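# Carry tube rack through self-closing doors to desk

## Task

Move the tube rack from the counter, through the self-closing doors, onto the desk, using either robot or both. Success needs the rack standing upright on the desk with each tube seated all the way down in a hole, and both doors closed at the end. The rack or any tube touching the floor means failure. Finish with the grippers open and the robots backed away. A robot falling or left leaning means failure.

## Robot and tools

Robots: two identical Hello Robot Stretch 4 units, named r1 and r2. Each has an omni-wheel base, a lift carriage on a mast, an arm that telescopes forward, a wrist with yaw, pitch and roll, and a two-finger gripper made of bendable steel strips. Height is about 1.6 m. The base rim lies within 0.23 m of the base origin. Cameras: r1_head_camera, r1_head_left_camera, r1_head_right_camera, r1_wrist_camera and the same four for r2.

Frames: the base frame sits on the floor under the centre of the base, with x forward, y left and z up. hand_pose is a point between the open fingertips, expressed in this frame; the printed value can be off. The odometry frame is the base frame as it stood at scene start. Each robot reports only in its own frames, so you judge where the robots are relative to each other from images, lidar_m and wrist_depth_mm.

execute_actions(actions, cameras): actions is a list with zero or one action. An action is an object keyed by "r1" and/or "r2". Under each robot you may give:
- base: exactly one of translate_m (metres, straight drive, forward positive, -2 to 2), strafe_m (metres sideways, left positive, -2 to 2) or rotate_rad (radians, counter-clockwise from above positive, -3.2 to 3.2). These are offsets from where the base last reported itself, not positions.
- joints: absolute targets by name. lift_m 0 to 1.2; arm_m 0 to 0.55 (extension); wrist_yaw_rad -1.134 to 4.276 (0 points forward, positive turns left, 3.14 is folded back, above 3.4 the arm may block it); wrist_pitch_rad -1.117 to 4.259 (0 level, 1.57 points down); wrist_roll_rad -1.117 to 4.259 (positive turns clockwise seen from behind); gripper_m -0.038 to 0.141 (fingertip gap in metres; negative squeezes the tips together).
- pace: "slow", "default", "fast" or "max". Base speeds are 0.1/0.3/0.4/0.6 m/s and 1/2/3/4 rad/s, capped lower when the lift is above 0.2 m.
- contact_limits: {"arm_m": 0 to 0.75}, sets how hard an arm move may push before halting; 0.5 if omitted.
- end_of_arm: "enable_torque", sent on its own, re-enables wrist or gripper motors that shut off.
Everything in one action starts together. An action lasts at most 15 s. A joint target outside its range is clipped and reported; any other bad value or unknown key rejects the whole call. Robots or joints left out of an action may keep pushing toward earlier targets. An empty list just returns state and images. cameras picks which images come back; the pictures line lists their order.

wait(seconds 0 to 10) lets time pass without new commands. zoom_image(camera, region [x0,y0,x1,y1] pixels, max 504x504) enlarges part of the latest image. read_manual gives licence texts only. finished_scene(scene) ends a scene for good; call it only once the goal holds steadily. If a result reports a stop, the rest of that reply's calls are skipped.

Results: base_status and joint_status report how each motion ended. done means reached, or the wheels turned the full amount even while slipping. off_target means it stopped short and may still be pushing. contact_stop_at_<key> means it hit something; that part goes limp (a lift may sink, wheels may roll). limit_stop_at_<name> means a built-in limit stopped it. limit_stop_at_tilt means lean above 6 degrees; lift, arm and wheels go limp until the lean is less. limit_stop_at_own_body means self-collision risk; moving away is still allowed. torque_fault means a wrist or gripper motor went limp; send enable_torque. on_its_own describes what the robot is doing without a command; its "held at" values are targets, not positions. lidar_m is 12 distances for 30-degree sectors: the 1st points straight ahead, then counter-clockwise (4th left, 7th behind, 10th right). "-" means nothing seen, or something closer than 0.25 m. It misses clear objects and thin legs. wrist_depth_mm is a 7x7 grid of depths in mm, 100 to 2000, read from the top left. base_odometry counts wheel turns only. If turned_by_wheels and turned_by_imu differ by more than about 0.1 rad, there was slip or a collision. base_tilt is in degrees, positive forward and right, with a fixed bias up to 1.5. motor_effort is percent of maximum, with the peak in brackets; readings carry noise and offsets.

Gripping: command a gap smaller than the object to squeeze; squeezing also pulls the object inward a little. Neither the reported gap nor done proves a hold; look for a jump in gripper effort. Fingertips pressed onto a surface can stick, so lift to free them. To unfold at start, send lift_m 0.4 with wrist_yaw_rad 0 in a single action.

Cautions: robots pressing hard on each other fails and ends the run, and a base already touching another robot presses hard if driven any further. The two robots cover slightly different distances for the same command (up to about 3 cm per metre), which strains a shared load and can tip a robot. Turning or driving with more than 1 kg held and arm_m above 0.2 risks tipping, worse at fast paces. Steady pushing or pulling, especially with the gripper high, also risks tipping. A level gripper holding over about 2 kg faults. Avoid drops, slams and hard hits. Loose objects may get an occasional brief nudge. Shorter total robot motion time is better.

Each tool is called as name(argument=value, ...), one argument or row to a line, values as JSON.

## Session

execute_actions(
  actions=[],
)

Scene clock: 0.00 s.
r1.base_odometry: x=+0.000 y=+0.000 heading=+0.000 (m, m, rad; r1's odometry frame)
r1.turned_by_wheels: +0.000 (rad since the last result)
r1.turned_by_imu: +0.000 (rad since the last result)
r1.base_tilt: forward=+0.0 right=+0.2 (deg)
r1.lidar_m: 0.80 0.82 1.10 1.21 1.19 1.66 2.27 2.34 3.08 1.18 1.22 0.88
r1.base_status: not commanded
r1.joint_positions: lift_m=+0.204 arm_m=-0.003 wrist_yaw_rad=+3.207 wrist_pitch_rad=+0.006 wrist_roll_rad=+0.000 gripper_m=+0.057
r1.joint_status: not commanded
r1.motor_effort: lift_m=+19 arm_m=+0 wrist_yaw_rad=+1 wrist_pitch_rad=-6 wrist_roll_rad=+2 gripper_m=-2 wheel_0=+0 wheel_1=-1 wheel_2=+0 (%)
r1.hand_pose: x=-0.1252 y=+0.0685 z=+0.3809 quat_wxyz=(-0.033, -0.003, +0.000, +0.999) (m; r1's base frame)
r1.wrist_depth_mm: - 134 134 - - - 1661 / - - 132 - - - 1661 / - 110 132 - - - 1661 / - 123 151 - - - 1708 / 198 - - - - - 1708 / 216 1618 208 1661 202 1576 1464 / 603 960 1042 146 960 1008 1025
r2.base_odometry: x=+0.000 y=+0.000 heading=+0.000 (m, m, rad; r2's odometry frame)
r2.turned_by_wheels: +0.000 (rad since the last result)
r2.turned_by_imu: +0.000 (rad since the last result)
r2.base_tilt: forward=-0.2 right=+0.2 (deg)
r2.lidar_m: 2.48 1.63 1.51 1.18 0.75 0.67 0.69 0.87 1.22 1.22 2.70 2.44
r2.base_status: not commanded
r2.joint_positions: lift_m=+0.266 arm_m=+0.001 wrist_yaw_rad=+3.184 wrist_pitch_rad=-0.010 wrist_roll_rad=+0.010 gripper_m=+0.057
r2.joint_status: not commanded
r2.motor_effort: lift_m=+17 arm_m=-1 wrist_yaw_rad=+3 wrist_pitch_rad=-5 wrist_roll_rad=+0 gripper_m=-3 wheel_0=+0 wheel_1=-1 wheel_2=+0 (%)
r2.hand_pose: x=-0.1200 y=+0.0751 z=+0.4467 quat_wxyz=(-0.021, +0.005, +0.005, +1.000) (m; r2's base frame)
r2.wrist_depth_mm: - - 139 831 741 676 627 / - - 139 820 750 683 627 / - 113 141 798 750 691 634 / 148 145 253 842 759 683 627 / 216 1078 946 820 750 683 634 / 216 1098 202 820 200 683 634 / 217 891 917 - 750 668 634
pictures: r1_head_camera, r1_head_left_camera, r1_head_right_camera, r1_wrist_camera, r2_head_camera, r2_head_left_camera, r2_head_right_camera, r2_wrist_camera
Images, in order (width x height): r1_head_camera 420x560, r1_head_left_camera 420x672, r1_head_right_camera 420x672, r1_wrist_camera 616x392, r2_head_camera 420x560, r2_head_left_camera 420x672, r2_head_right_camera 420x672, r2_wrist_camera 616x392.

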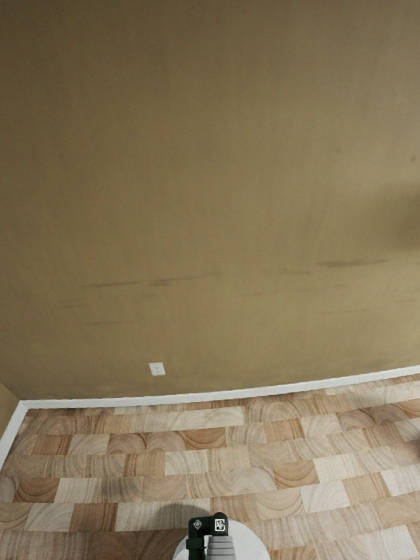

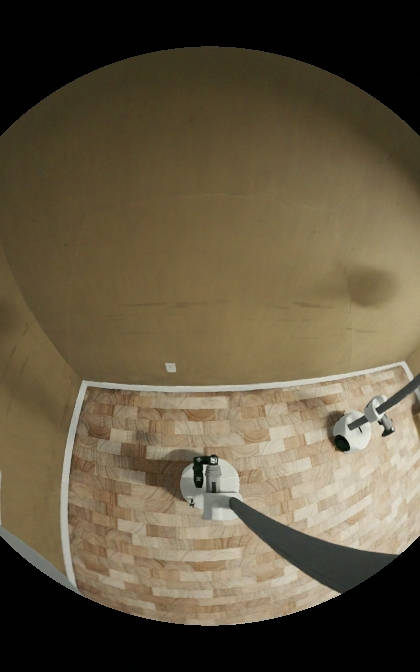

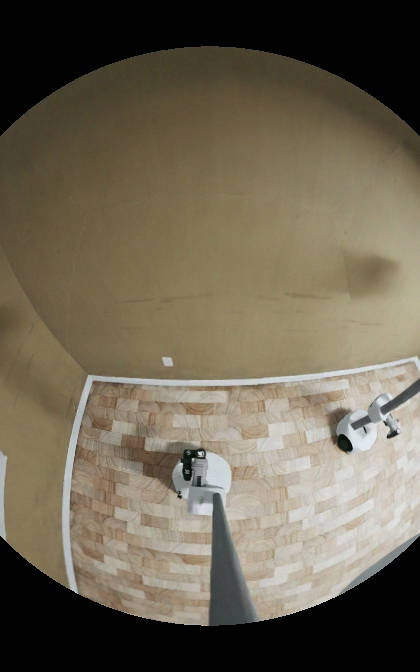

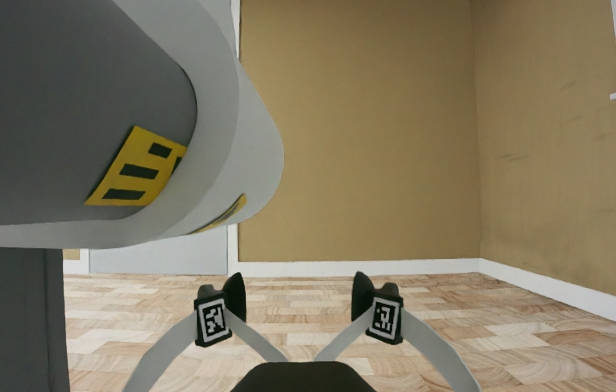

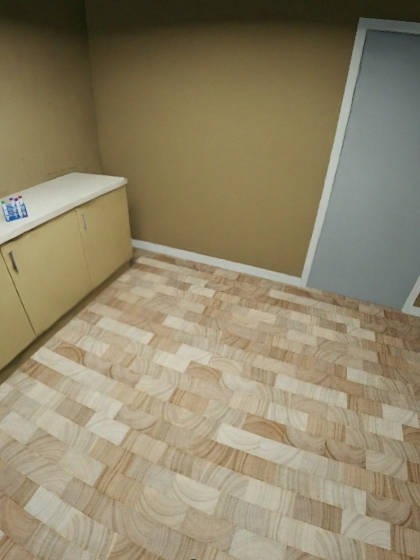

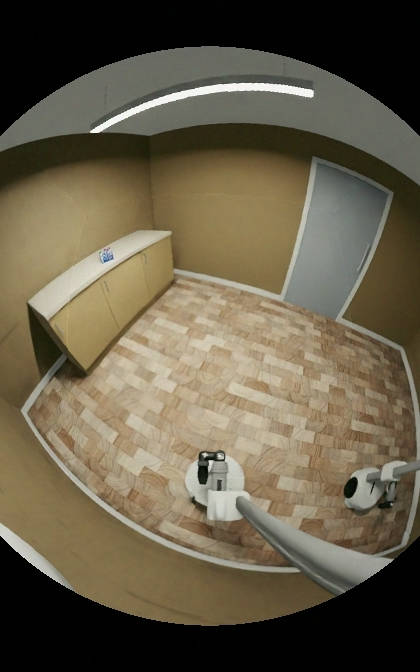

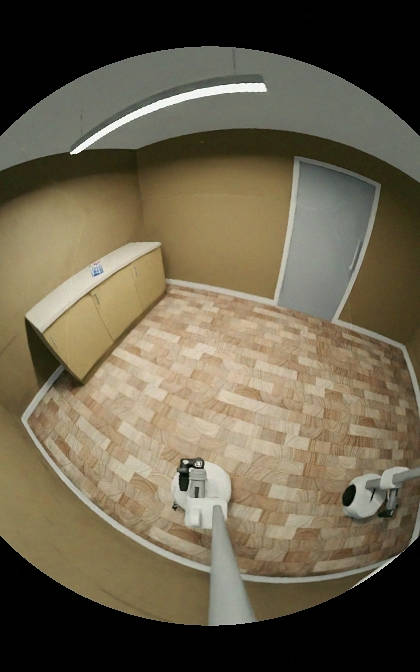

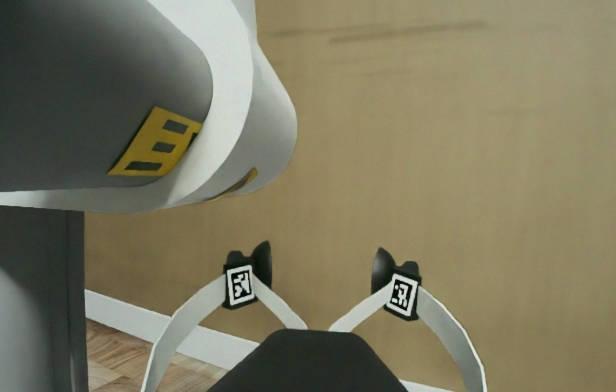

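execute_actions(
  actions=[
    {"r1":{"base":{"rotate_rad":3.2},"joints":{"lift_m":0.85,"wrist_yaw_rad":-0.3,"gripper_m":0.11},"pace":"fast"},"r2":{"base":{"rotate_rad":1.17},"joints":{"lift_m":0.8,"wrist_yaw_rad":0,"wrist_pitch_rad":0,"gripper_m":0.141},"pace":"fast"}},
  ],
  cameras=["r1_head_camera","r2_head_camera","r2_wrist_camera"],
)

Scene clock: 3.40 s.
r1.base_odometry: x=+0.000 y=+0.000 heading=-3.083 (m, m, rad; r1's odometry frame)
r1.turned_by_wheels: +3.200 (rad since the last result)
r1.turned_by_imu: +3.242 (rad since the last result)
r1.base_tilt: forward=+0.1 right=+0.3 (deg)
r1.lidar_m: 2.27 2.37 2.98 1.20 1.16 0.83 0.81 0.84 1.16 1.19 1.23 1.72
r1.base_status: done
r1.joint_positions: lift_m=+0.850 arm_m=-0.002 wrist_yaw_rad=-0.300 wrist_pitch_rad=+0.006 wrist_roll_rad=+0.000 gripper_m=+0.110
r1.joint_status: all done
r1.motor_effort: lift_m=+26(26) arm_m=-1(0) wrist_yaw_rad=-1(7) wrist_pitch_rad=-7(7) wrist_roll_rad=+0(0) gripper_m=+0(3) wheel_0=+1(8) wheel_1=+2(10) wheel_2=+2(14) (%)
r1.hand_pose: x=+0.4182 y=-0.1687 z=+1.0260 quat_wxyz=(+0.989, +0.000, +0.003, -0.149) (m; r1's base frame)
r1.wrist_depth_mm: 1808 1983 - - - 1464 1138 / 1863 1921 - - - 1464 1182 / 1808 1921 - - - 1499 1160 / 1808 1863 - - - 1537 1182 / 1863 1863 - - - 1499 1138 / 1808 1863 - - 213 1464 1182 / 1863 1863 - 144 - 1336 1160
r2.base_odometry: x=+0.000 y=+0.000 heading=+1.170 (m, m, rad; r2's odometry frame)
r2.turned_by_wheels: +1.170 (rad since the last result)
r2.turned_by_imu: +1.179 (rad since the last result)
r2.base_tilt: forward=-0.2 right=+0.2 (deg)
r2.lidar_m: 1.50 1.03 0.72 0.67 0.71 0.94 1.21 1.34 2.57 2.44 2.21 1.57
r2.base_status: done
r2.joint_positions: lift_m=+0.800 arm_m=+0.001 wrist_yaw_rad=+0.000 wrist_pitch_rad=+0.002 wrist_roll_rad=+0.010 gripper_m=+0.141
r2.joint_status: all done
r2.motor_effort: lift_m=+22(27) arm_m=+0(0) wrist_yaw_rad=+0(4) wrist_pitch_rad=-4(4) wrist_roll_rad=+0(0) gripper_m=+1(0) wheel_0=+0(9) wheel_1=+1(7) wheel_2=+2(5) (%)
r2.hand_pose: x=+0.4605 y=-0.0873 z=+0.9773 quat_wxyz=(+1.000, +0.005, +0.001, +0.000) (m; r2's base frame)
r2.wrist_depth_mm: 1060 1499 1808 1808 1808 1756 1808 / 1060 1499 1808 1756 1808 1808 1756 / 1098 1576 1863 1808 1863 1863 1863 / 1098 1618 1808 1863 1808 1808 1397 / 1118 1537 1863 1863 1308 1281 1281 / 1118 1537 1921 1921 1336 1308 1336 / 1118 1537 1863 - 1336 1336 1308
pictures: r1_head_camera, r2_head_camera, r2_wrist_camera
Images, in order (width x height): r1_head_camera 420x560, r2_head_camera 420x560, r2_wrist_camera 616x392.

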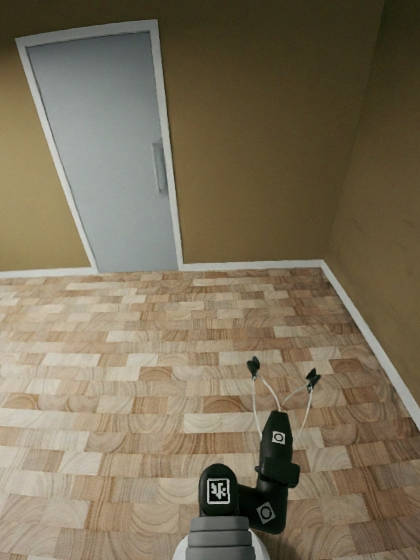

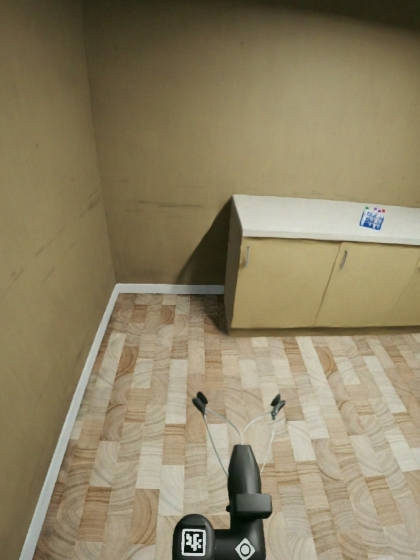

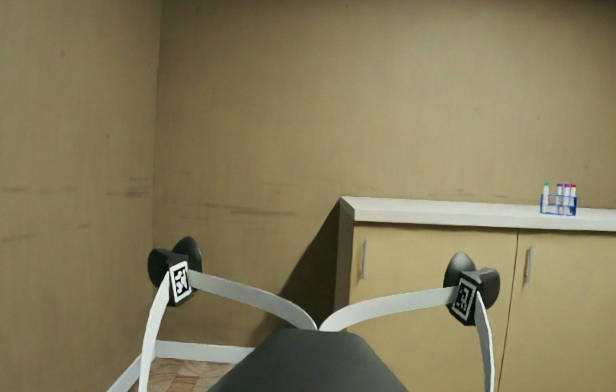

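zoom_image(
  camera="r1_head_camera",
  region=[10, 100, 210, 290],
)

Region (10, 100, 210, 290) of r1_head_camera's 420x560 image, scaled by 2.520, with more detail than that image has; it fills the top 479 rows of this view, and the rest is white.

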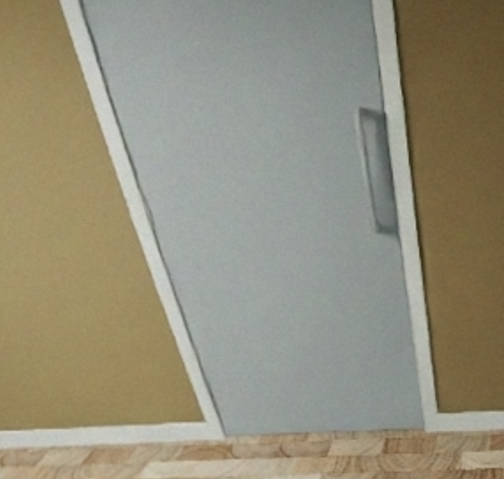

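execute_actions(
  actions=[
    {"r1":{"base":{"translate_m":1.25},"pace":"fast"},"r2":{"base":{"strafe_m":-0.9},"pace":"fast"}},
  ],
  cameras=[],
)

execute_actions(
  actions=[
    {"r1":{"base":{"strafe_m":0.45},"joints":{"arm_m":0.3},"pace":"fast"},"r2":{"base":{"translate_m":0.9},"pace":"fast"}},
  ],
  cameras=["r1_head_camera","r1_wrist_camera","r2_head_camera","r2_wrist_camera"],
)

Scene clock: 8.50 s.
r1.base_odometry: x=-1.248 y=-0.074 heading=-3.082 (m, m, rad; r1's odometry frame)
r1.turned_by_wheels: +0.000 (rad since the last result)
r1.turned_by_imu: -0.005 (rad since the last result)
r1.base_tilt: forward=+0.1 right=+0.2 (deg)
r1.lidar_m: 1.01 1.06 1.46 1.27 1.24 2.14 2.06 1.78 1.25 1.20 1.28 1.07
r1.base_status: done
r1.joint_positions: lift_m=+0.850 arm_m=-0.002 wrist_yaw_rad=-0.300 wrist_pitch_rad=+0.006 wrist_roll_rad=+0.000 gripper_m=+0.110
r1.joint_status: not commanded
r1.motor_effort: lift_m=+25(25) arm_m=-1(0) wrist_yaw_rad=+0(1) wrist_pitch_rad=-7(7) wrist_roll_rad=+0(1) gripper_m=+0(0) wheel_0=+1(5) wheel_1=+1(5) wheel_2=+2(10) (%)
r1.hand_pose: x=+0.4182 y=-0.1687 z=+1.0260 quat_wxyz=(+0.989, +0.000, +0.003, -0.149) (m; r1's base frame)
r1.wrist_depth_mm: 741 778 831 931 991 1098 1160 / 741 778 842 904 976 1098 1182 / 732 778 842 904 991 1098 1160 / 732 778 842 904 991 1098 1138 / 715 778 842 904 991 1078 1160 / 723 750 831 891 212 1098 1160 / 732 750 820 144 976 1098 1138
r2.base_odometry: x=+0.829 y=-0.351 heading=+1.170 (m, m, rad; r2's odometry frame)
r2.turned_by_wheels: +0.000 (rad since the last result)
r2.turned_by_imu: +0.000 (rad since the last result)
r2.base_tilt: forward=-0.1 right=+0.2 (deg)
r2.lidar_m: 1.52 1.56 1.65 1.58 1.65 2.19 1.36 1.25 1.63 1.52 1.57 1.58
r2.base_status: done
r2.joint_positions: lift_m=+0.800 arm_m=+0.001 wrist_yaw_rad=+0.000 wrist_pitch_rad=+0.002 wrist_roll_rad=+0.010 gripper_m=+0.141
r2.joint_status: not commanded
r2.motor_effort: lift_m=+22(22) arm_m=-1(0) wrist_yaw_rad=+2(1) wrist_pitch_rad=-4(4) wrist_roll_rad=+1(0) gripper_m=+1(0) wheel_0=+0(9) wheel_1=+0(10) wheel_2=+1(2) (%)
r2.hand_pose: x=+0.4605 y=-0.0874 z=+0.9773 quat_wxyz=(+1.000, +0.005, +0.001, +0.000) (m; r2's base frame)
r2.wrist_depth_mm: 1863 1756 1808 1808 1808 1808 1756 / 1863 1808 1863 1863 1863 1863 1808 / 1863 1808 1863 1863 1863 1808 1863 / 1863 1397 1499 1366 1863 1863 1863 / 1863 1308 1308 1308 1336 1308 1336 / 1921 1336 1336 1336 1366 1336 1336 / 1808 1366 1366 - 1366 1336 1366
pictures: none
No camera images: the call's "cameras" was empty. Leave "cameras" out to get every camera's image.

Scene clock: 12.17 s.
r1.base_odometry: x=-1.221 y=-0.523 heading=-3.082 (m, m, rad; r1's odometry frame)
r1.turned_by_wheels: +0.000 (rad since the last result)
r1.turned_by_imu: -0.001 (rad since the last result)
r1.base_tilt: forward=+0.1 right=+0.3 (deg)
r1.lidar_m: 0.95 1.08 1.44 1.66 1.66 2.15 2.05 2.16 1.71 1.65 1.48 1.08
r1.base_status: done
r1.joint_positions: lift_m=+0.850 arm_m=+0.299 wrist_yaw_rad=-0.300 wrist_pitch_rad=+0.006 wrist_roll_rad=+0.000 gripper_m=+0.110
r1.joint_status: all done
r1.motor_effort: lift_m=+25(25) arm_m=+7(8) wrist_yaw_rad=-1(1) wrist_pitch_rad=-6(7) wrist_roll_rad=+0(0) gripper_m=+0(0) wheel_0=+2(11) wheel_1=-1(11) wheel_2=+1(3) (%)
r1.hand_pose: x=+0.7195 y=-0.1687 z=+1.0261 quat_wxyz=(+0.989, +0.000, +0.003, -0.149) (m; r1's base frame)
r1.wrist_depth_mm: 473 500 539 580 647 707 768 / 466 496 549 585 640 707 759 / 466 504 544 585 640 683 759 / 466 500 539 580 634 683 759 / 462 500 535 574 627 691 759 / 459 459 535 580 212 683 750 / 462 484 517 144 627 691 759
r2.base_odometry: x=+1.180 y=+0.478 heading=+1.170 (m, m, rad; r2's odometry frame)
r2.turned_by_wheels: +0.000 (rad since the last result)
r2.turned_by_imu: -0.004 (rad since the last result)
r2.base_tilt: forward=-0.2 right=+0.2 (deg)
r2.lidar_m: 0.61 0.64 0.84 1.61 1.68 2.24 1.69 1.67 1.59 1.52 0.92 0.64
r2.base_status: done
r2.joint_positions: lift_m=+0.800 arm_m=+0.001 wrist_yaw_rad=+0.000 wrist_pitch_rad=+0.002 wrist_roll_rad=+0.010 gripper_m=+0.141
r2.joint_status: not commanded
r2.motor_effort: lift_m=+22(22) arm_m=+0(0) wrist_yaw_rad=+3(1) wrist_pitch_rad=-4(5) wrist_roll_rad=+0(0) gripper_m=+1(1) wheel_0=-1(5) wheel_1=+0(5) wheel_2=+2(13) (%)
r2.hand_pose: x=+0.4605 y=-0.0874 z=+0.9773 quat_wxyz=(+1.000, +0.005, +0.001, +0.000) (m; r2's base frame)
r2.wrist_depth_mm: 960 960 976 976 976 976 976 / 960 976 991 976 991 976 991 / 976 991 991 1008 991 1008 991 / 991 1008 1008 976 991 1008 991 / 473 496 492 535 530 627 647 / 430 404 404 404 404 404 407 / 433 430 427 - 430 433 433
pictures: r1_head_camera, r1_wrist_camera, r2_head_camera, r2_wrist_camera
Images, in order (width x height): r1_head_camera 420x560, r1_wrist_camera 616x392, r2_head_camera 420x560, r2_wrist_camera 616x392.

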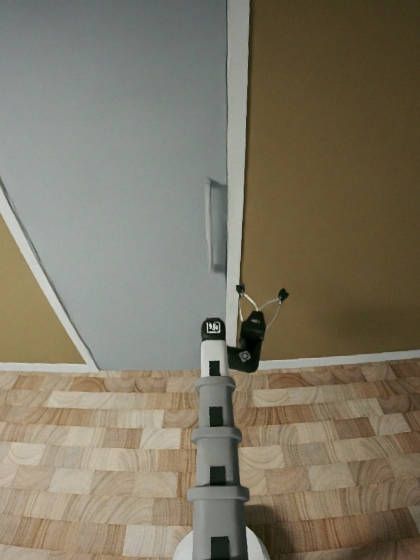

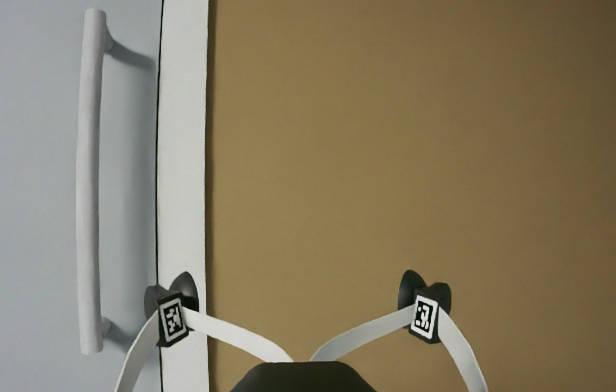

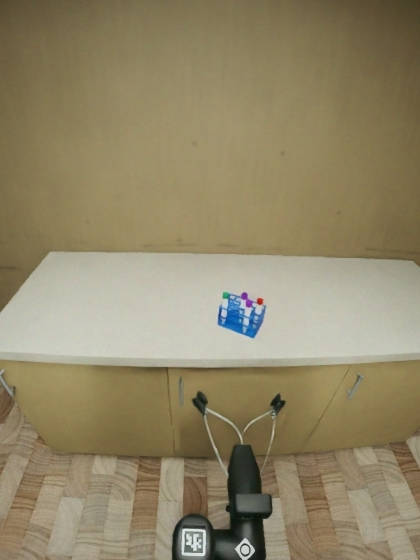

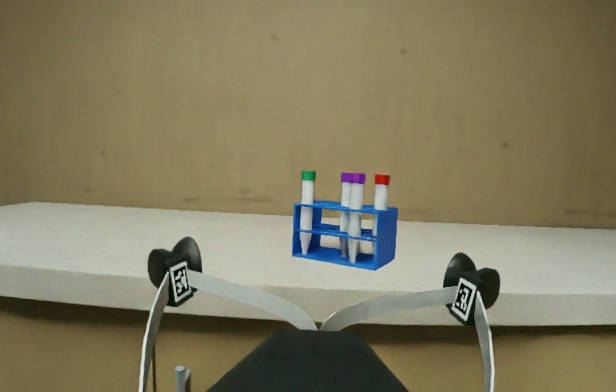

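execute_actions(
  actions=[
    {"r1":{"base":{"strafe_m":0.15},"joints":{"lift_m":0.88}},"r2":{"base":{"rotate_rad":-0.45}}},
  ],
  cameras=[],
)

execute_actions(
  actions=[
    {"r1":{"base":{"translate_m":0.1},"joints":{"arm_m":0.36}},"r2":{"base":{"strafe_m":0.3},"joints":{"arm_m":0.12}}},
  ],
  cameras=["r1_wrist_camera","r2_head_camera","r2_wrist_camera"],
)

Scene clock: 15.13 s.
r1.base_odometry: x=-1.212 y=-0.673 heading=-3.082 (m, m, rad; r1's odometry frame)
r1.turned_by_wheels: +0.000 (rad since the last result)
r1.turned_by_imu: -0.001 (rad since the last result)
r1.base_tilt: forward=+0.2 right=+0.1 (deg)
r1.lidar_m: 0.97 1.08 1.45 1.53 1.51 2.15 2.06 2.18 1.90 1.82 1.47 1.08
r1.base_status: done
r1.joint_positions: lift_m=+0.880 arm_m=+0.299 wrist_yaw_rad=-0.300 wrist_pitch_rad=+0.006 wrist_roll_rad=+0.000 gripper_m=+0.110
r1.joint_status: all done
r1.motor_effort: lift_m=+26(25) arm_m=+7(7) wrist_yaw_rad=+0(1) wrist_pitch_rad=-7(6) wrist_roll_rad=+0(0) gripper_m=-1(2) wheel_0=+1(9) wheel_1=-1(5) wheel_2=+1(1) (%)
r1.hand_pose: x=+0.7195 y=-0.1688 z=+1.0560 quat_wxyz=(+0.989, +0.000, +0.003, -0.149) (m; r1's base frame)
r1.wrist_depth_mm: 469 504 544 569 640 707 778 / 469 500 530 580 634 699 768 / 469 504 530 574 640 699 759 / 469 500 530 569 621 691 759 / 469 500 530 569 627 691 750 / 466 484 466 559 213 683 750 / 466 484 525 144 627 699 759
r2.base_odometry: x=+1.180 y=+0.478 heading=+0.721 (m, m, rad; r2's odometry frame)
r2.turned_by_wheels: -0.450 (rad since the last result)
r2.turned_by_imu: -0.454 (rad since the last result)
r2.base_tilt: forward=-0.1 right=+0.2 (deg)
r2.lidar_m: 0.63 0.59 0.65 1.66 1.62 1.70 2.36 1.52 1.55 1.57 1.51 0.85
r2.base_status: done
r2.joint_positions: lift_m=+0.800 arm_m=+0.001 wrist_yaw_rad=+0.000 wrist_pitch_rad=+0.002 wrist_roll_rad=+0.010 gripper_m=+0.141
r2.joint_status: not commanded
r2.motor_effort: lift_m=+22(22) arm_m=+0(1) wrist_yaw_rad=+0(2) wrist_pitch_rad=-4(5) wrist_roll_rad=+0(0) gripper_m=+0(0) wheel_0=+0(8) wheel_1=+0(5) wheel_2=+1(10) (%)
r2.hand_pose: x=+0.4605 y=-0.0874 z=+0.9773 quat_wxyz=(+1.000, +0.005, +0.001, +0.000) (m; r2's base frame)
r2.wrist_depth_mm: 866 917 1042 1160 1308 1397 1255 / 866 931 1042 1160 1308 1397 1229 / 866 960 1060 1182 1336 1464 1229 / 723 559 1042 1182 1308 1430 1229 / 477 488 496 574 615 723 820 / 399 427 480 525 603 683 842 / 415 449 488 - 647 732 866
pictures: none
No camera images: the call's "cameras" was empty. Leave "cameras" out to get every camera's image.

Scene clock: 17.47 s.
r1.base_odometry: x=-1.312 y=-0.679 heading=-3.082 (m, m, rad; r1's odometry frame)
r1.turned_by_wheels: +0.000 (rad since the last result)
r1.turned_by_imu: -0.001 (rad since the last result)
r1.base_tilt: forward=+0.1 right=+0.2 (deg)
r1.lidar_m: 0.89 0.96 1.34 2.18 1.77 2.26 2.15 2.30 1.90 1.81 1.34 0.96
r1.base_status: done
r1.joint_positions: lift_m=+0.880 arm_m=+0.359 wrist_yaw_rad=-0.300 wrist_pitch_rad=+0.006 wrist_roll_rad=+0.000 gripper_m=+0.110
r1.joint_status: all done
r1.motor_effort: lift_m=+25(26) arm_m=+7(8) wrist_yaw_rad=+0(1) wrist_pitch_rad=-6(7) wrist_roll_rad=+1(1) gripper_m=-1(1) wheel_0=+1(5) wheel_1=+0(7) wheel_2=+0(8) (%)
r1.hand_pose: x=+0.7795 y=-0.1687 z=+1.0560 quat_wxyz=(+0.989, +0.000, +0.003, -0.149) (m; r1's base frame)
r1.wrist_depth_mm: 334 355 370 404 452 496 549 / 332 353 370 404 445 496 539 / 332 355 373 402 445 488 539 / 330 355 370 399 442 488 535 / 330 355 368 402 442 488 530 / 330 345 309 399 212 488 535 / 330 342 364 144 439 488 530
r2.base_odometry: x=+0.982 y=+0.704 heading=+0.720 (m, m, rad; r2's odometry frame)
r2.turned_by_wheels: +0.000 (rad since the last result)
r2.turned_by_imu: -0.001 (rad since the last result)
r2.base_tilt: forward=-0.1 right=+0.2 (deg)
r2.lidar_m: 0.48 0.47 0.49 1.40 1.35 1.40 2.02 3.62 1.79 1.83 1.78 0.69
r2.base_status: done
r2.joint_positions: lift_m=+0.800 arm_m=+0.119 wrist_yaw_rad=+0.000 wrist_pitch_rad=+0.002 wrist_roll_rad=+0.010 gripper_m=+0.141
r2.joint_status: all done
r2.motor_effort: lift_m=+22(22) arm_m=+5(5) wrist_yaw_rad=+1(1) wrist_pitch_rad=-4(5) wrist_roll_rad=+0(0) gripper_m=+1(1) wheel_0=-1(7) wheel_1=-1(8) wheel_2=+0(1) (%)
r2.hand_pose: x=+0.5785 y=-0.0874 z=+0.9773 quat_wxyz=(+1.000, +0.005, +0.001, +0.000) (m; r2's base frame)
r2.wrist_depth_mm: 668 723 788 866 991 1138 1281 / 668 732 798 878 1025 1138 1336 / 683 732 809 904 1008 1182 1366 / 676 741 798 394 1042 1182 1336 / 469 496 377 436 525 615 634 / 296 290 296 310 301 307 392 / 224 224 244 - 293 353 424
pictures: r1_wrist_camera, r2_head_camera, r2_wrist_camera
Images, in order (width x height): r1_wrist_camera 616x392, r2_head_camera 420x560, r2_wrist_camera 616x392.

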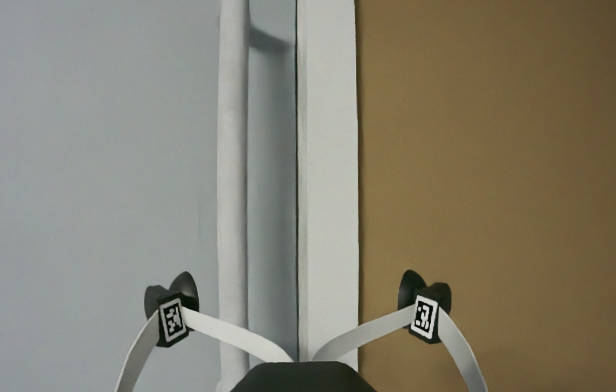

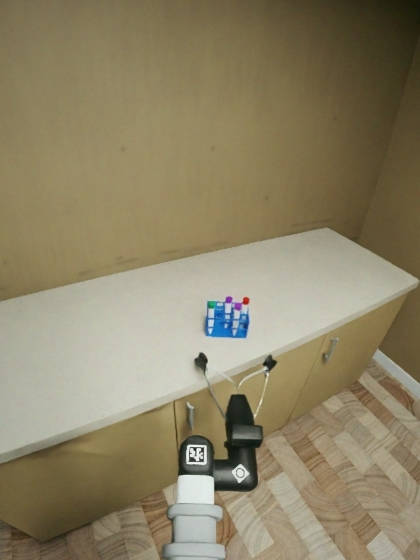

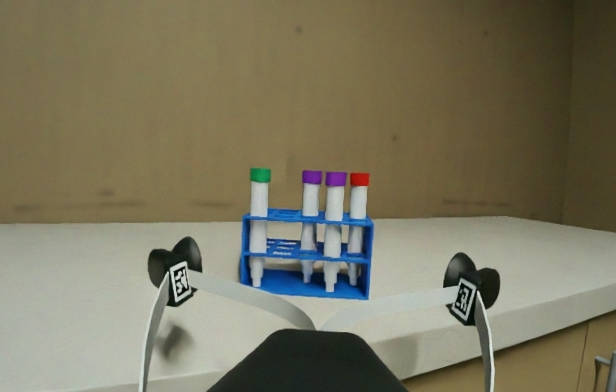

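execute_actions(
  actions=[
    {"r1":{"base":{"strafe_m":0.02},"joints":{"arm_m":0.49},"contact_limits":{"arm_m":0.2}},"r2":{"base":{"strafe_m":0.01},"joints":{"arm_m":0.22,"lift_m":0.782}}},
  ],
  cameras=["r1_wrist_camera","r2_wrist_camera"],
)

Scene clock: 19.33 s.
r1.base_odometry: x=-1.311 y=-0.699 heading=-3.082 (m, m, rad; r1's odometry frame)
r1.turned_by_wheels: +0.000 (rad since the last result)
r1.turned_by_imu: -0.001 (rad since the last result)
r1.base_tilt: forward=+0.0 right=+0.2 (deg)
r1.lidar_m: 0.86 0.97 1.30 2.17 1.75 2.24 2.17 2.27 1.92 1.81 1.33 0.97
r1.base_status: done
r1.joint_positions: lift_m=+0.880 arm_m=+0.489 wrist_yaw_rad=-0.300 wrist_pitch_rad=+0.006 wrist_roll_rad=+0.000 gripper_m=+0.110
r1.joint_status: all done
r1.motor_effort: lift_m=+26(25) arm_m=+7(8) wrist_yaw_rad=+0(0) wrist_pitch_rad=-7(7) wrist_roll_rad=+2(0) gripper_m=+0(1) wheel_0=-1(8) wheel_1=+0(8) wheel_2=-1(1) (%)
r1.contact_limits: arm_m 0.2
r1.hand_pose: x=+0.9094 y=-0.1687 z=+1.0560 quat_wxyz=(+0.989, +0.000, +0.003, -0.149) (m; r1's base frame)
r1.wrist_depth_mm: 223 236 255 201 290 329 362 / 221 236 256 201 291 330 355 / 221 236 255 200 290 327 353 / 221 236 253 200 287 325 357 / 220 235 252 199 286 324 353 / 220 229 249 200 212 325 353 / 220 228 248 144 286 325 351
r2.base_odometry: x=+0.975 y=+0.711 heading=+0.720 (m, m, rad; r2's odometry frame)
r2.turned_by_wheels: +0.000 (rad since the last result)
r2.turned_by_imu: +0.000 (rad since the last result)
r2.base_tilt: forward=-0.1 right=+0.1 (deg)
r2.lidar_m: 0.48 0.46 0.48 1.37 1.33 1.41 1.98 3.64 1.79 1.82 1.78 0.68
r2.base_status: done
r2.joint_positions: lift_m=+0.782 arm_m=+0.219 wrist_yaw_rad=+0.000 wrist_pitch_rad=+0.002 wrist_roll_rad=+0.010 gripper_m=+0.141
r2.joint_status: all done
r2.motor_effort: lift_m=+13(22) arm_m=+5(5) wrist_yaw_rad=+1(1) wrist_pitch_rad=-5(5) wrist_roll_rad=+1(0) gripper_m=-1(1) wheel_0=+0(8) wheel_1=-1(7) wheel_2=+0(1) (%)
r2.hand_pose: x=+0.6785 y=-0.0874 z=+0.9600 quat_wxyz=(+1.000, +0.005, +0.001, +0.000) (m; r2's base frame)
r2.wrist_depth_mm: 585 640 715 778 878 1008 1118 / 585 640 723 788 904 1008 1182 / 603 654 715 788 904 1025 1229 / 609 654 715 768 891 1042 1229 / 404 421 274 312 297 530 544 / 251 248 254 264 254 255 300 / 192 193 208 - 213 207 -
pictures: r1_wrist_camera, r2_wrist_camera
Images, in order (width x height): r1_wrist_camera 616x392, r2_wrist_camera 616x392.

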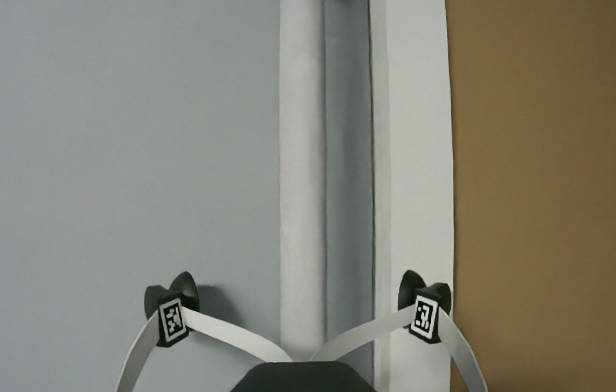

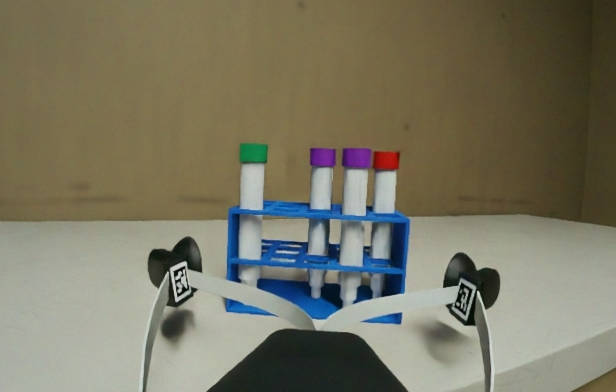

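execute_actions(
  actions=[
    {"r1":{"joints":{"arm_m":0.505,"gripper_m":-0.02},"contact_limits":{"arm_m":0.2}},"r2":{"joints":{"arm_m":0.3},"pace":"slow"}},
  ],
  cameras=["r1_wrist_camera","r2_wrist_camera"],
)

Scene clock: 21.70 s.
r1.base_odometry: x=-1.311 y=-0.699 heading=-3.083 (m, m, rad; r1's odometry frame)
r1.turned_by_wheels: -0.001 (rad since the last result)
r1.turned_by_imu: -0.002 (rad since the last result)
r1.base_tilt: forward=-0.1 right=+0.2 (deg)
r1.lidar_m: 0.86 0.96 1.31 2.22 1.76 2.26 2.16 2.28 1.91 1.83 1.36 0.95
r1.base_status: not commanded
r1.joint_positions: lift_m=+0.880 arm_m=+0.504 wrist_yaw_rad=-0.304 wrist_pitch_rad=+0.006 wrist_roll_rad=+0.000 gripper_m=-0.020
r1.joint_status: all done
r1.motor_effort: lift_m=+26(26) arm_m=+6(14) wrist_yaw_rad=+12(15) wrist_pitch_rad=-7(6) wrist_roll_rad=+0(0) gripper_m=-14(14) wheel_0=-7(10) wheel_1=-2(7) wheel_2=-4(5) (%)
r1.contact_limits: arm_m 0.2
r1.hand_pose: x=+0.9240 y=-0.1697 z=+1.0560 quat_wxyz=(+0.988, +0.000, +0.003, -0.151) (m; r1's base frame)
r1.wrist_depth_mm: 200 213 230 175 273 314 343 / 199 213 229 174 271 314 342 / 200 212 228 173 267 312 338 / 199 212 228 172 265 310 338 / 198 211 227 172 265 307 336 / 197 211 220 171 260 309 336 / 197 204 217 151 257 310 332
r2.base_odometry: x=+0.975 y=+0.711 heading=+0.720 (m, m, rad; r2's odometry frame)
r2.turned_by_wheels: +0.000 (rad since the last result)
r2.turned_by_imu: +0.000 (rad since the last result)
r2.base_tilt: forward=-0.1 right=+0.2 (deg)
r2.lidar_m: 0.47 0.46 0.48 1.37 1.31 1.41 2.01 3.65 1.79 1.84 1.78 0.66
r2.base_status: not commanded
r2.joint_positions: lift_m=+0.782 arm_m=+0.299 wrist_yaw_rad=+0.000 wrist_pitch_rad=+0.002 wrist_roll_rad=+0.011 gripper_m=+0.141
r2.joint_status: all done
r2.motor_effort: lift_m=+13(13) arm_m=+5(6) wrist_yaw_rad=+5(4) wrist_pitch_rad=-3(5) wrist_roll_rad=+0(0) gripper_m=-1(1) wheel_0=+0(0) wheel_1=-2(1) wheel_2=+0(0) (%)
r2.hand_pose: x=+0.7585 y=-0.0875 z=+0.9601 quat_wxyz=(+1.000, +0.005, +0.001, +0.000) (m; r2's base frame)
r2.wrist_depth_mm: 535 580 634 707 798 931 1060 / 539 585 640 723 809 931 1078 / 544 597 634 707 788 946 1098 / 559 597 640 249 225 960 1138 / 407 424 209 247 214 535 549 / 252 249 213 200 204 256 303 / 192 193 206 - 203 208 -
pictures: r1_wrist_camera, r2_wrist_camera
Images, in order (width x height): r1_wrist_camera 616x392, r2_wrist_camera 616x392.

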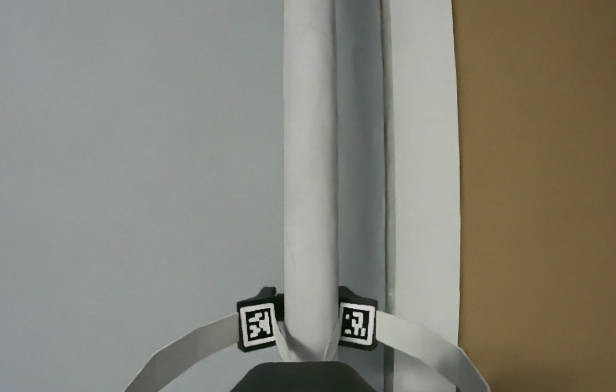

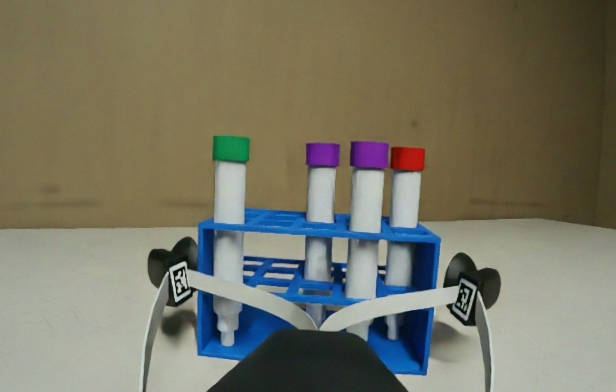

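execute_actions(
  actions=[
    {"r1":{"joints":{"arm_m":0.32},"pace":"slow"},"r2":{"joints":{"arm_m":0.31,"gripper_m":0.07}}},
  ],
  cameras=["r2_wrist_camera"],
)

execute_actions(
  actions=[
    {"r1":{"base":{"strafe_m":0.105},"joints":{"arm_m":0.155},"pace":"slow"},"r2":{"joints":{"lift_m":0.815},"pace":"slow"}},
  ],
  cameras=["r1_wrist_camera","r2_wrist_camera"],
)

Scene clock: 28.50 s.
r1.base_odometry: x=-1.311 y=-0.699 heading=-3.081 (m, m, rad; r1's odometry frame)
r1.turned_by_wheels: +0.002 (rad since the last result)
r1.turned_by_imu: +0.001 (rad since the last result)
r1.base_tilt: forward=+0.1 right=+0.1 (deg)
r1.lidar_m: 0.68 0.86 1.35 2.23 1.78 2.26 2.17 2.29 1.92 1.83 1.37 0.74
r1.base_status: not commanded
r1.joint_positions: lift_m=+0.880 arm_m=+0.321 wrist_yaw_rad=-0.287 wrist_pitch_rad=+0.006 wrist_roll_rad=+0.000 gripper_m=-0.020
r1.joint_status: all done
r1.on_its_own: wrist_yaw_rad is at rest, and its effort (-37) is outside its rest range (-13 to +13)
r1.motor_effort: lift_m=+26(26) arm_m=-8(9) wrist_yaw_rad=-37(37) wrist_pitch_rad=-7(7) wrist_roll_rad=+1(1) gripper_m=-13(10) wheel_0=+7(7) wheel_1=+4(4) wheel_2=+6(6) (%)
r1.hand_pose: x=+0.7443 y=-0.1655 z=+1.0560 quat_wxyz=(+0.990, +0.000, +0.003, -0.143) (m; r1's base frame)
r1.wrist_depth_mm: 230 235 238 244 484 535 574 / 229 234 236 242 480 530 569 / 229 232 236 242 484 521 569 / 229 233 236 240 480 525 564 / 228 233 236 242 477 525 559 / 228 230 177 180 477 521 559 / 227 153 233 163 158 521 554
r2.base_odometry: x=+0.975 y=+0.711 heading=+0.720 (m, m, rad; r2's odometry frame)
r2.turned_by_wheels: +0.000 (rad since the last result)
r2.turned_by_imu: -0.001 (rad since the last result)
r2.base_tilt: forward=-0.1 right=+0.2 (deg)
r2.lidar_m: 0.48 0.47 0.50 1.39 1.34 1.41 1.99 3.65 1.77 1.85 1.79 0.65
r2.base_status: not commanded
r2.joint_positions: lift_m=+0.782 arm_m=+0.309 wrist_yaw_rad=+0.000 wrist_pitch_rad=+0.002 wrist_roll_rad=+0.011 gripper_m=+0.071
r2.joint_status: all done
r2.motor_effort: lift_m=+13(13) arm_m=+5(5) wrist_yaw_rad=+0(2) wrist_pitch_rad=-3(3) wrist_roll_rad=+0(0) gripper_m=-25(28) wheel_0=+0(0) wheel_1=-1(1) wheel_2=+0(0) (%)
r2.hand_pose: x=+0.7685 y=-0.0875 z=+0.9601 quat_wxyz=(+1.000, +0.005, +0.001, +0.000) (m; r2's base frame)
r2.wrist_depth_mm: 525 569 627 699 778 904 1042 / 535 574 634 707 788 931 1025 / 535 585 634 707 778 917 1078 / 544 591 634 699 211 931 1098 / 410 433 195 238 190 535 549 / 253 224 193 217 189 181 303 / 192 194 195 - 190 208 -
pictures: r2_wrist_camera
Images, in order (width x height): r2_wrist_camera 616x392.

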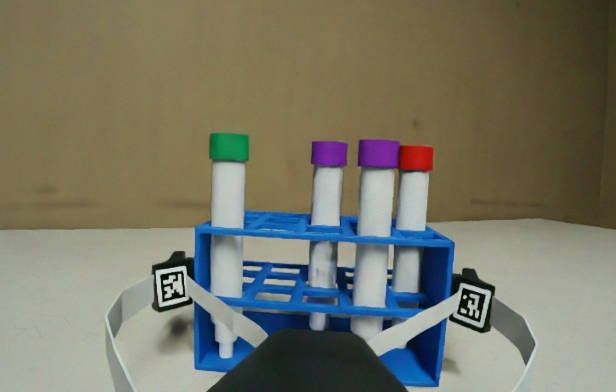

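Scene clock: 31.43 s.
r1.base_odometry: x=-1.305 y=-0.803 heading=-3.081 (m, m, rad; r1's odometry frame)
r1.turned_by_wheels: -0.001 (rad since the last result)
r1.turned_by_imu: -0.003 (rad since the last result)
r1.base_tilt: forward=+0.0 right=+0.4 (deg)
r1.lidar_m: 0.58 0.80 1.28 2.12 1.67 2.27 2.16 2.28 2.02 1.95 1.35 0.52
r1.base_status: done
r1.joint_positions: lift_m=+0.880 arm_m=+0.156 wrist_yaw_rad=-0.304 wrist_pitch_rad=+0.006 wrist_roll_rad=+0.000 gripper_m=-0.020
r1.joint_status: all done
r1.motor_effort: lift_m=+25(25) arm_m=-7(10) wrist_yaw_rad=+10(44) wrist_pitch_rad=-6(7) wrist_roll_rad=+0(0) gripper_m=-13(14) wheel_0=-6(14) wheel_1=+0(6) wheel_2=-6(11) (%)
r1.hand_pose: x=+0.5763 y=-0.1697 z=+1.0560 quat_wxyz=(+0.988, +0.000, +0.003, -0.151) (m; r1's base frame)
r1.wrist_depth_mm: 266 259 251 174 239 759 831 / 266 256 252 173 237 759 831 / 264 258 251 172 236 759 820 / 264 256 249 172 236 750 831 / 263 255 249 170 236 750 820 / 262 254 247 170 234 750 842 / 262 254 243 152 233 750 831
r2.base_odometry: x=+0.975 y=+0.711 heading=+0.720 (m, m, rad; r2's odometry frame)
r2.turned_by_wheels: +0.000 (rad since the last result)
r2.turned_by_imu: +0.000 (rad since the last result)
r2.base_tilt: forward=-0.1 right=+0.2 (deg)
r2.lidar_m: 0.50 0.45 0.50 1.38 1.33 1.40 2.00 3.65 1.69 1.85 1.76 0.65
r2.base_status: not commanded
r2.joint_positions: lift_m=+0.815 arm_m=+0.309 wrist_yaw_rad=+0.000 wrist_pitch_rad=+0.003 wrist_roll_rad=+0.011 gripper_m=+0.071
r2.joint_status: all done
r2.motor_effort: lift_m=+23(24) arm_m=+5(5) wrist_yaw_rad=+2(2) wrist_pitch_rad=-7(7) wrist_roll_rad=+0(0) gripper_m=-27(31) wheel_0=+0(0) wheel_1=-1(1) wheel_2=+0(0) (%)
r2.hand_pose: x=+0.7685 y=-0.0875 z=+0.9919 quat_wxyz=(+1.000, +0.005, +0.001, +0.000) (m; r2's base frame)
r2.wrist_depth_mm: 525 569 627 699 778 904 1025 / 530 580 640 715 788 917 1042 / 539 585 627 707 778 931 1078 / 544 597 627 699 210 946 1118 / 521 549 194 237 190 676 699 / 324 287 193 217 190 181 387 / 248 248 203 - 190 267 -
pictures: r1_wrist_camera, r2_wrist_camera
Images, in order (width x height): r1_wrist_camera 616x392, r2_wrist_camera 616x392.

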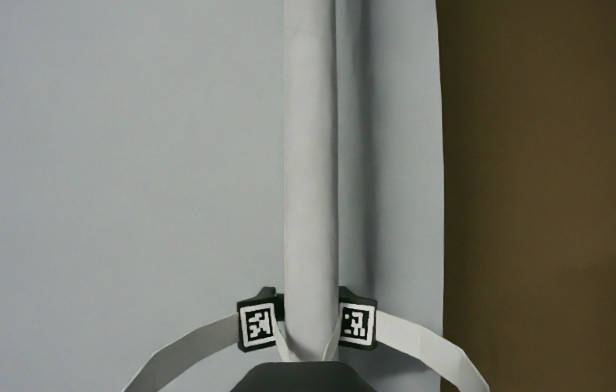

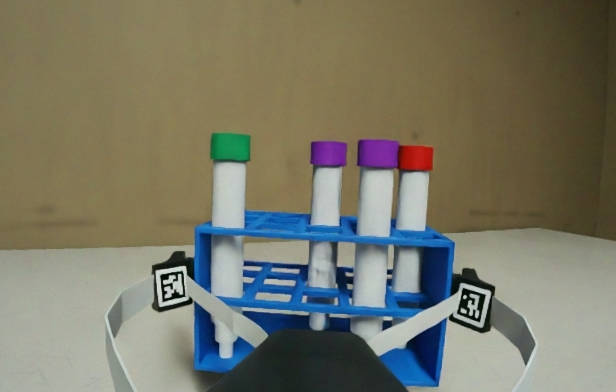

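execute_actions(
  actions=[
    {"r1":{"base":{"strafe_m":0.11},"joints":{"arm_m":0.005},"pace":"slow"},"r2":{"joints":{"arm_m":0.005}}},
  ],
  cameras=[],
)

execute_actions(
  actions=[
    {"r1":{"base":{"translate_m":-0.2},"joints":{"arm_m":0.2},"pace":"slow"},"r2":{"base":{"rotate_rad":-1.11},"pace":"slow"}},
  ],
  cameras=["r1_head_camera","r2_head_camera"],
)

Scene clock: 34.77 s.
r1.base_odometry: x=-1.298 y=-0.913 heading=-3.082 (m, m, rad; r1's odometry frame)
r1.turned_by_wheels: -0.001 (rad since the last result)
r1.turned_by_imu: -0.005 (rad since the last result)
r1.base_tilt: forward=+0.0 right=+0.2 (deg)
r1.lidar_m: 0.47 0.75 1.32 2.02 1.56 2.28 2.17 2.30 2.13 2.05 1.36 0.38
r1.base_status: done
r1.joint_positions: lift_m=+0.880 arm_m=+0.006 wrist_yaw_rad=-0.303 wrist_pitch_rad=+0.007 wrist_roll_rad=+0.000 gripper_m=-0.020
r1.joint_status: all done
r1.motor_effort: lift_m=+26(26) arm_m=-7(8) wrist_yaw_rad=+10(51) wrist_pitch_rad=-9(9) wrist_roll_rad=+1(0) gripper_m=-9(12) wheel_0=-5(14) wheel_1=+0(7) wheel_2=-5(14) (%)
r1.hand_pose: x=+0.4263 y=-0.1696 z=+1.0558 quat_wxyz=(+0.989, +0.000, +0.003, -0.151) (m; r1's base frame)
r1.wrist_depth_mm: 330 297 270 175 229 976 1078 / 325 296 267 174 229 946 1042 / 325 293 266 172 228 946 1042 / 325 291 267 171 229 946 1042 / 324 294 267 171 227 931 1025 / 324 293 262 169 220 960 1060 / 320 294 256 151 220 946 1042
r2.base_odometry: x=+0.975 y=+0.711 heading=+0.720 (m, m, rad; r2's odometry frame)
r2.turned_by_wheels: +0.000 (rad since the last result)
r2.turned_by_imu: +0.000 (rad since the last result)
r2.base_tilt: forward=-0.1 right=+0.1 (deg)
r2.lidar_m: 0.41 0.45 0.49 1.37 1.33 1.42 2.00 3.64 1.60 1.84 1.78 0.44
r2.base_status: not commanded
r2.joint_positions: lift_m=+0.815 arm_m=+0.006 wrist_yaw_rad=+0.000 wrist_pitch_rad=+0.004 wrist_roll_rad=+0.011 gripper_m=+0.071
r2.joint_status: all done
r2.motor_effort: lift_m=+23(23) arm_m=-5(5) wrist_yaw_rad=+1(1) wrist_pitch_rad=-8(10) wrist_roll_rad=+0(1) gripper_m=-30(27) wheel_0=+0(0) wheel_1=-1(2) wheel_2=+0(0) (%)
r2.hand_pose: x=+0.4653 y=-0.0874 z=+0.9918 quat_wxyz=(+1.000, +0.005, +0.002, +0.000) (m; r2's base frame)
r2.wrist_depth_mm: 723 788 891 991 1078 1281 1430 / 750 809 891 991 1098 1255 1397 / 759 809 891 991 1078 1308 1430 / 759 809 891 976 211 1308 1464 / 525 554 194 238 191 683 707 / 329 294 192 216 190 181 580 / 267 290 202 - 190 508 591
pictures: none
No camera images: the call's "cameras" was empty. Leave "cameras" out to get every camera's image.

Scene clock: 38.07 s.
r1.base_odometry: x=-1.099 y=-0.901 heading=-3.083 (m, m, rad; r1's odometry frame)
r1.turned_by_wheels: +0.000 (rad since the last result)
r1.turned_by_imu: -0.001 (rad since the last result)
r1.base_tilt: forward=+0.1 right=+0.4 (deg)
r1.lidar_m: 0.60 1.01 1.61 1.40 1.48 2.08 1.94 2.05 2.14 2.04 1.62 0.56
r1.base_status: done
r1.joint_positions: lift_m=+0.880 arm_m=+0.199 wrist_yaw_rad=-0.301 wrist_pitch_rad=+0.006 wrist_roll_rad=+0.000 gripper_m=-0.020
r1.joint_status: all done
r1.motor_effort: lift_m=+26(25) arm_m=+7(7) wrist_yaw_rad=+3(10) wrist_pitch_rad=-6(9) wrist_roll_rad=+1(0) gripper_m=-12(12) wheel_0=-4(6) wheel_1=-3(5) wheel_2=+1(4) (%)
r1.hand_pose: x=+0.6193 y=-0.1690 z=+1.0561 quat_wxyz=(+0.989, +0.000, +0.003, -0.150) (m; r1's base frame)
r1.wrist_depth_mm: 332 301 273 175 231 960 1060 / 332 301 271 175 230 960 1060 / 332 300 271 174 229 946 1060 / 330 297 270 174 229 946 1042 / 330 298 268 173 229 976 1042 / 329 296 266 173 222 946 1060 / 325 298 263 168 223 960 1060
r2.base_odometry: x=+0.975 y=+0.711 heading=-0.389 (m, m, rad; r2's odometry frame)
r2.turned_by_wheels: -1.110 (rad since the last result)
r2.turned_by_imu: -1.119 (rad since the last result)
r2.base_tilt: forward=-0.1 right=+0.2 (deg)
r2.lidar_m: 0.43 0.70 0.50 0.45 0.47 1.41 1.33 1.38 1.83 3.64 1.51 0.45
r2.base_status: done
r2.joint_positions: lift_m=+0.815 arm_m=+0.006 wrist_yaw_rad=+0.000 wrist_pitch_rad=+0.004 wrist_roll_rad=+0.011 gripper_m=+0.071
r2.joint_status: not commanded
r2.motor_effort: lift_m=+23(23) arm_m=-5(5) wrist_yaw_rad=-2(2) wrist_pitch_rad=-8(9) wrist_roll_rad=+0(0) gripper_m=-30(30) wheel_0=+2(8) wheel_1=+1(5) wheel_2=+2(5) (%)
r2.hand_pose: x=+0.4653 y=-0.0874 z=+0.9918 quat_wxyz=(+1.000, +0.005, +0.002, +0.000) (m; r2's base frame)
r2.wrist_depth_mm: 1499 1499 1499 1537 1499 1537 1464 / 1537 1464 1537 1537 1499 1537 1464 / 1499 1576 1499 1576 1537 1537 1499 / 1499 1576 1576 1537 211 1576 1537 / 842 1160 193 239 190 1537 1499 / 842 1008 192 217 190 181 1537 / 831 1576 202 - 190 1576 1499
pictures: r1_head_camera, r2_head_camera
Images, in order (width x height): r1_head_camera 420x560, r2_head_camera 420x560.

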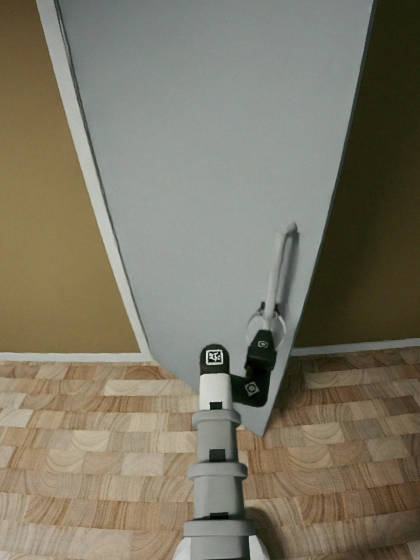

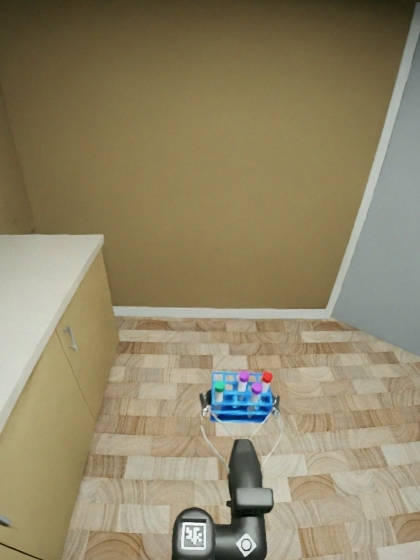

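execute_actions(
  actions=[
    {"r1":{"base":{"strafe_m":0.235},"joints":{"arm_m":0.035},"pace":"slow"},"r2":{"base":{"translate_m":-0.4}}},
  ],
  cameras=[],
)

Scene clock: 42.20 s.
r1.base_odometry: x=-1.085 y=-1.136 heading=-3.083 (m, m, rad; r1's odometry frame)
r1.turned_by_wheels: +0.000 (rad since the last result)
r1.turned_by_imu: -0.002 (rad since the last result)
r1.base_tilt: forward=-0.1 right=+0.1 (deg)
r1.lidar_m: 0.51 1.17 1.61 1.80 1.29 2.05 1.96 2.08 2.37 2.27 1.63 0.40
r1.base_status: done
r1.joint_positions: lift_m=+0.880 arm_m=+0.036 wrist_yaw_rad=-0.303 wrist_pitch_rad=+0.006 wrist_roll_rad=+0.000 gripper_m=-0.020
r1.joint_status: all done
r1.motor_effort: lift_m=+26(25) arm_m=-6(8) wrist_yaw_rad=+10(17) wrist_pitch_rad=-7(7) wrist_roll_rad=+0(1) gripper_m=-12(12) wheel_0=-1(11) wheel_1=+1(7) wheel_2=-3(0) (%)
r1.hand_pose: x=+0.4561 y=-0.1696 z=+1.0560 quat_wxyz=(+0.989, +0.000, +0.003, -0.151) (m; r1's base frame)
r1.wrist_depth_mm: 597 413 303 153 202 172 1336 / 603 407 303 153 202 173 1281 / 597 402 301 152 203 173 1281 / 580 397 300 152 204 173 1255 / 580 404 298 151 203 173 1255 / 591 402 289 151 188 173 1281 / 574 404 278 147 191 163 1281
r2.base_odometry: x=+0.605 y=+0.863 heading=-0.389 (m, m, rad; r2's odometry frame)
r2.turned_by_wheels: +0.000 (rad since the last result)
r2.turned_by_imu: +0.001 (rad since the last result)
r2.base_tilt: forward=-0.2 right=+0.1 (deg)
r2.lidar_m: 0.43 0.67 0.47 0.44 1.11 1.01 0.94 0.97 1.32 3.32 1.50 0.46
r2.base_status: done
r2.joint_positions: lift_m=+0.815 arm_m=+0.006 wrist_yaw_rad=+0.000 wrist_pitch_rad=+0.004 wrist_roll_rad=+0.011 gripper_m=+0.071
r2.joint_status: not commanded
r2.motor_effort: lift_m=+23(23) arm_m=-5(5) wrist_yaw_rad=+0(2) wrist_pitch_rad=-9(8) wrist_roll_rad=+1(0) gripper_m=-29(30) wheel_0=-1(3) wheel_1=+1(5) wheel_2=-2(12) (%)
r2.hand_pose: x=+0.4653 y=-0.0874 z=+0.9918 quat_wxyz=(+1.000, +0.005, +0.002, +0.000) (m; r2's base frame)
r2.wrist_depth_mm: 1537 1983 1921 1863 1863 1808 1756 / 1576 1921 1863 1863 1921 1863 1661 / 1576 1863 1863 1921 1921 1863 1708 / 1308 1464 1863 1863 210 1863 1708 / 820 1138 194 239 192 1921 1661 / 820 991 192 217 191 181 1661 / 831 1205 204 - 190 - 1708
pictures: none
No camera images: the call's "cameras" was empty. Leave "cameras" out to get every camera's image.


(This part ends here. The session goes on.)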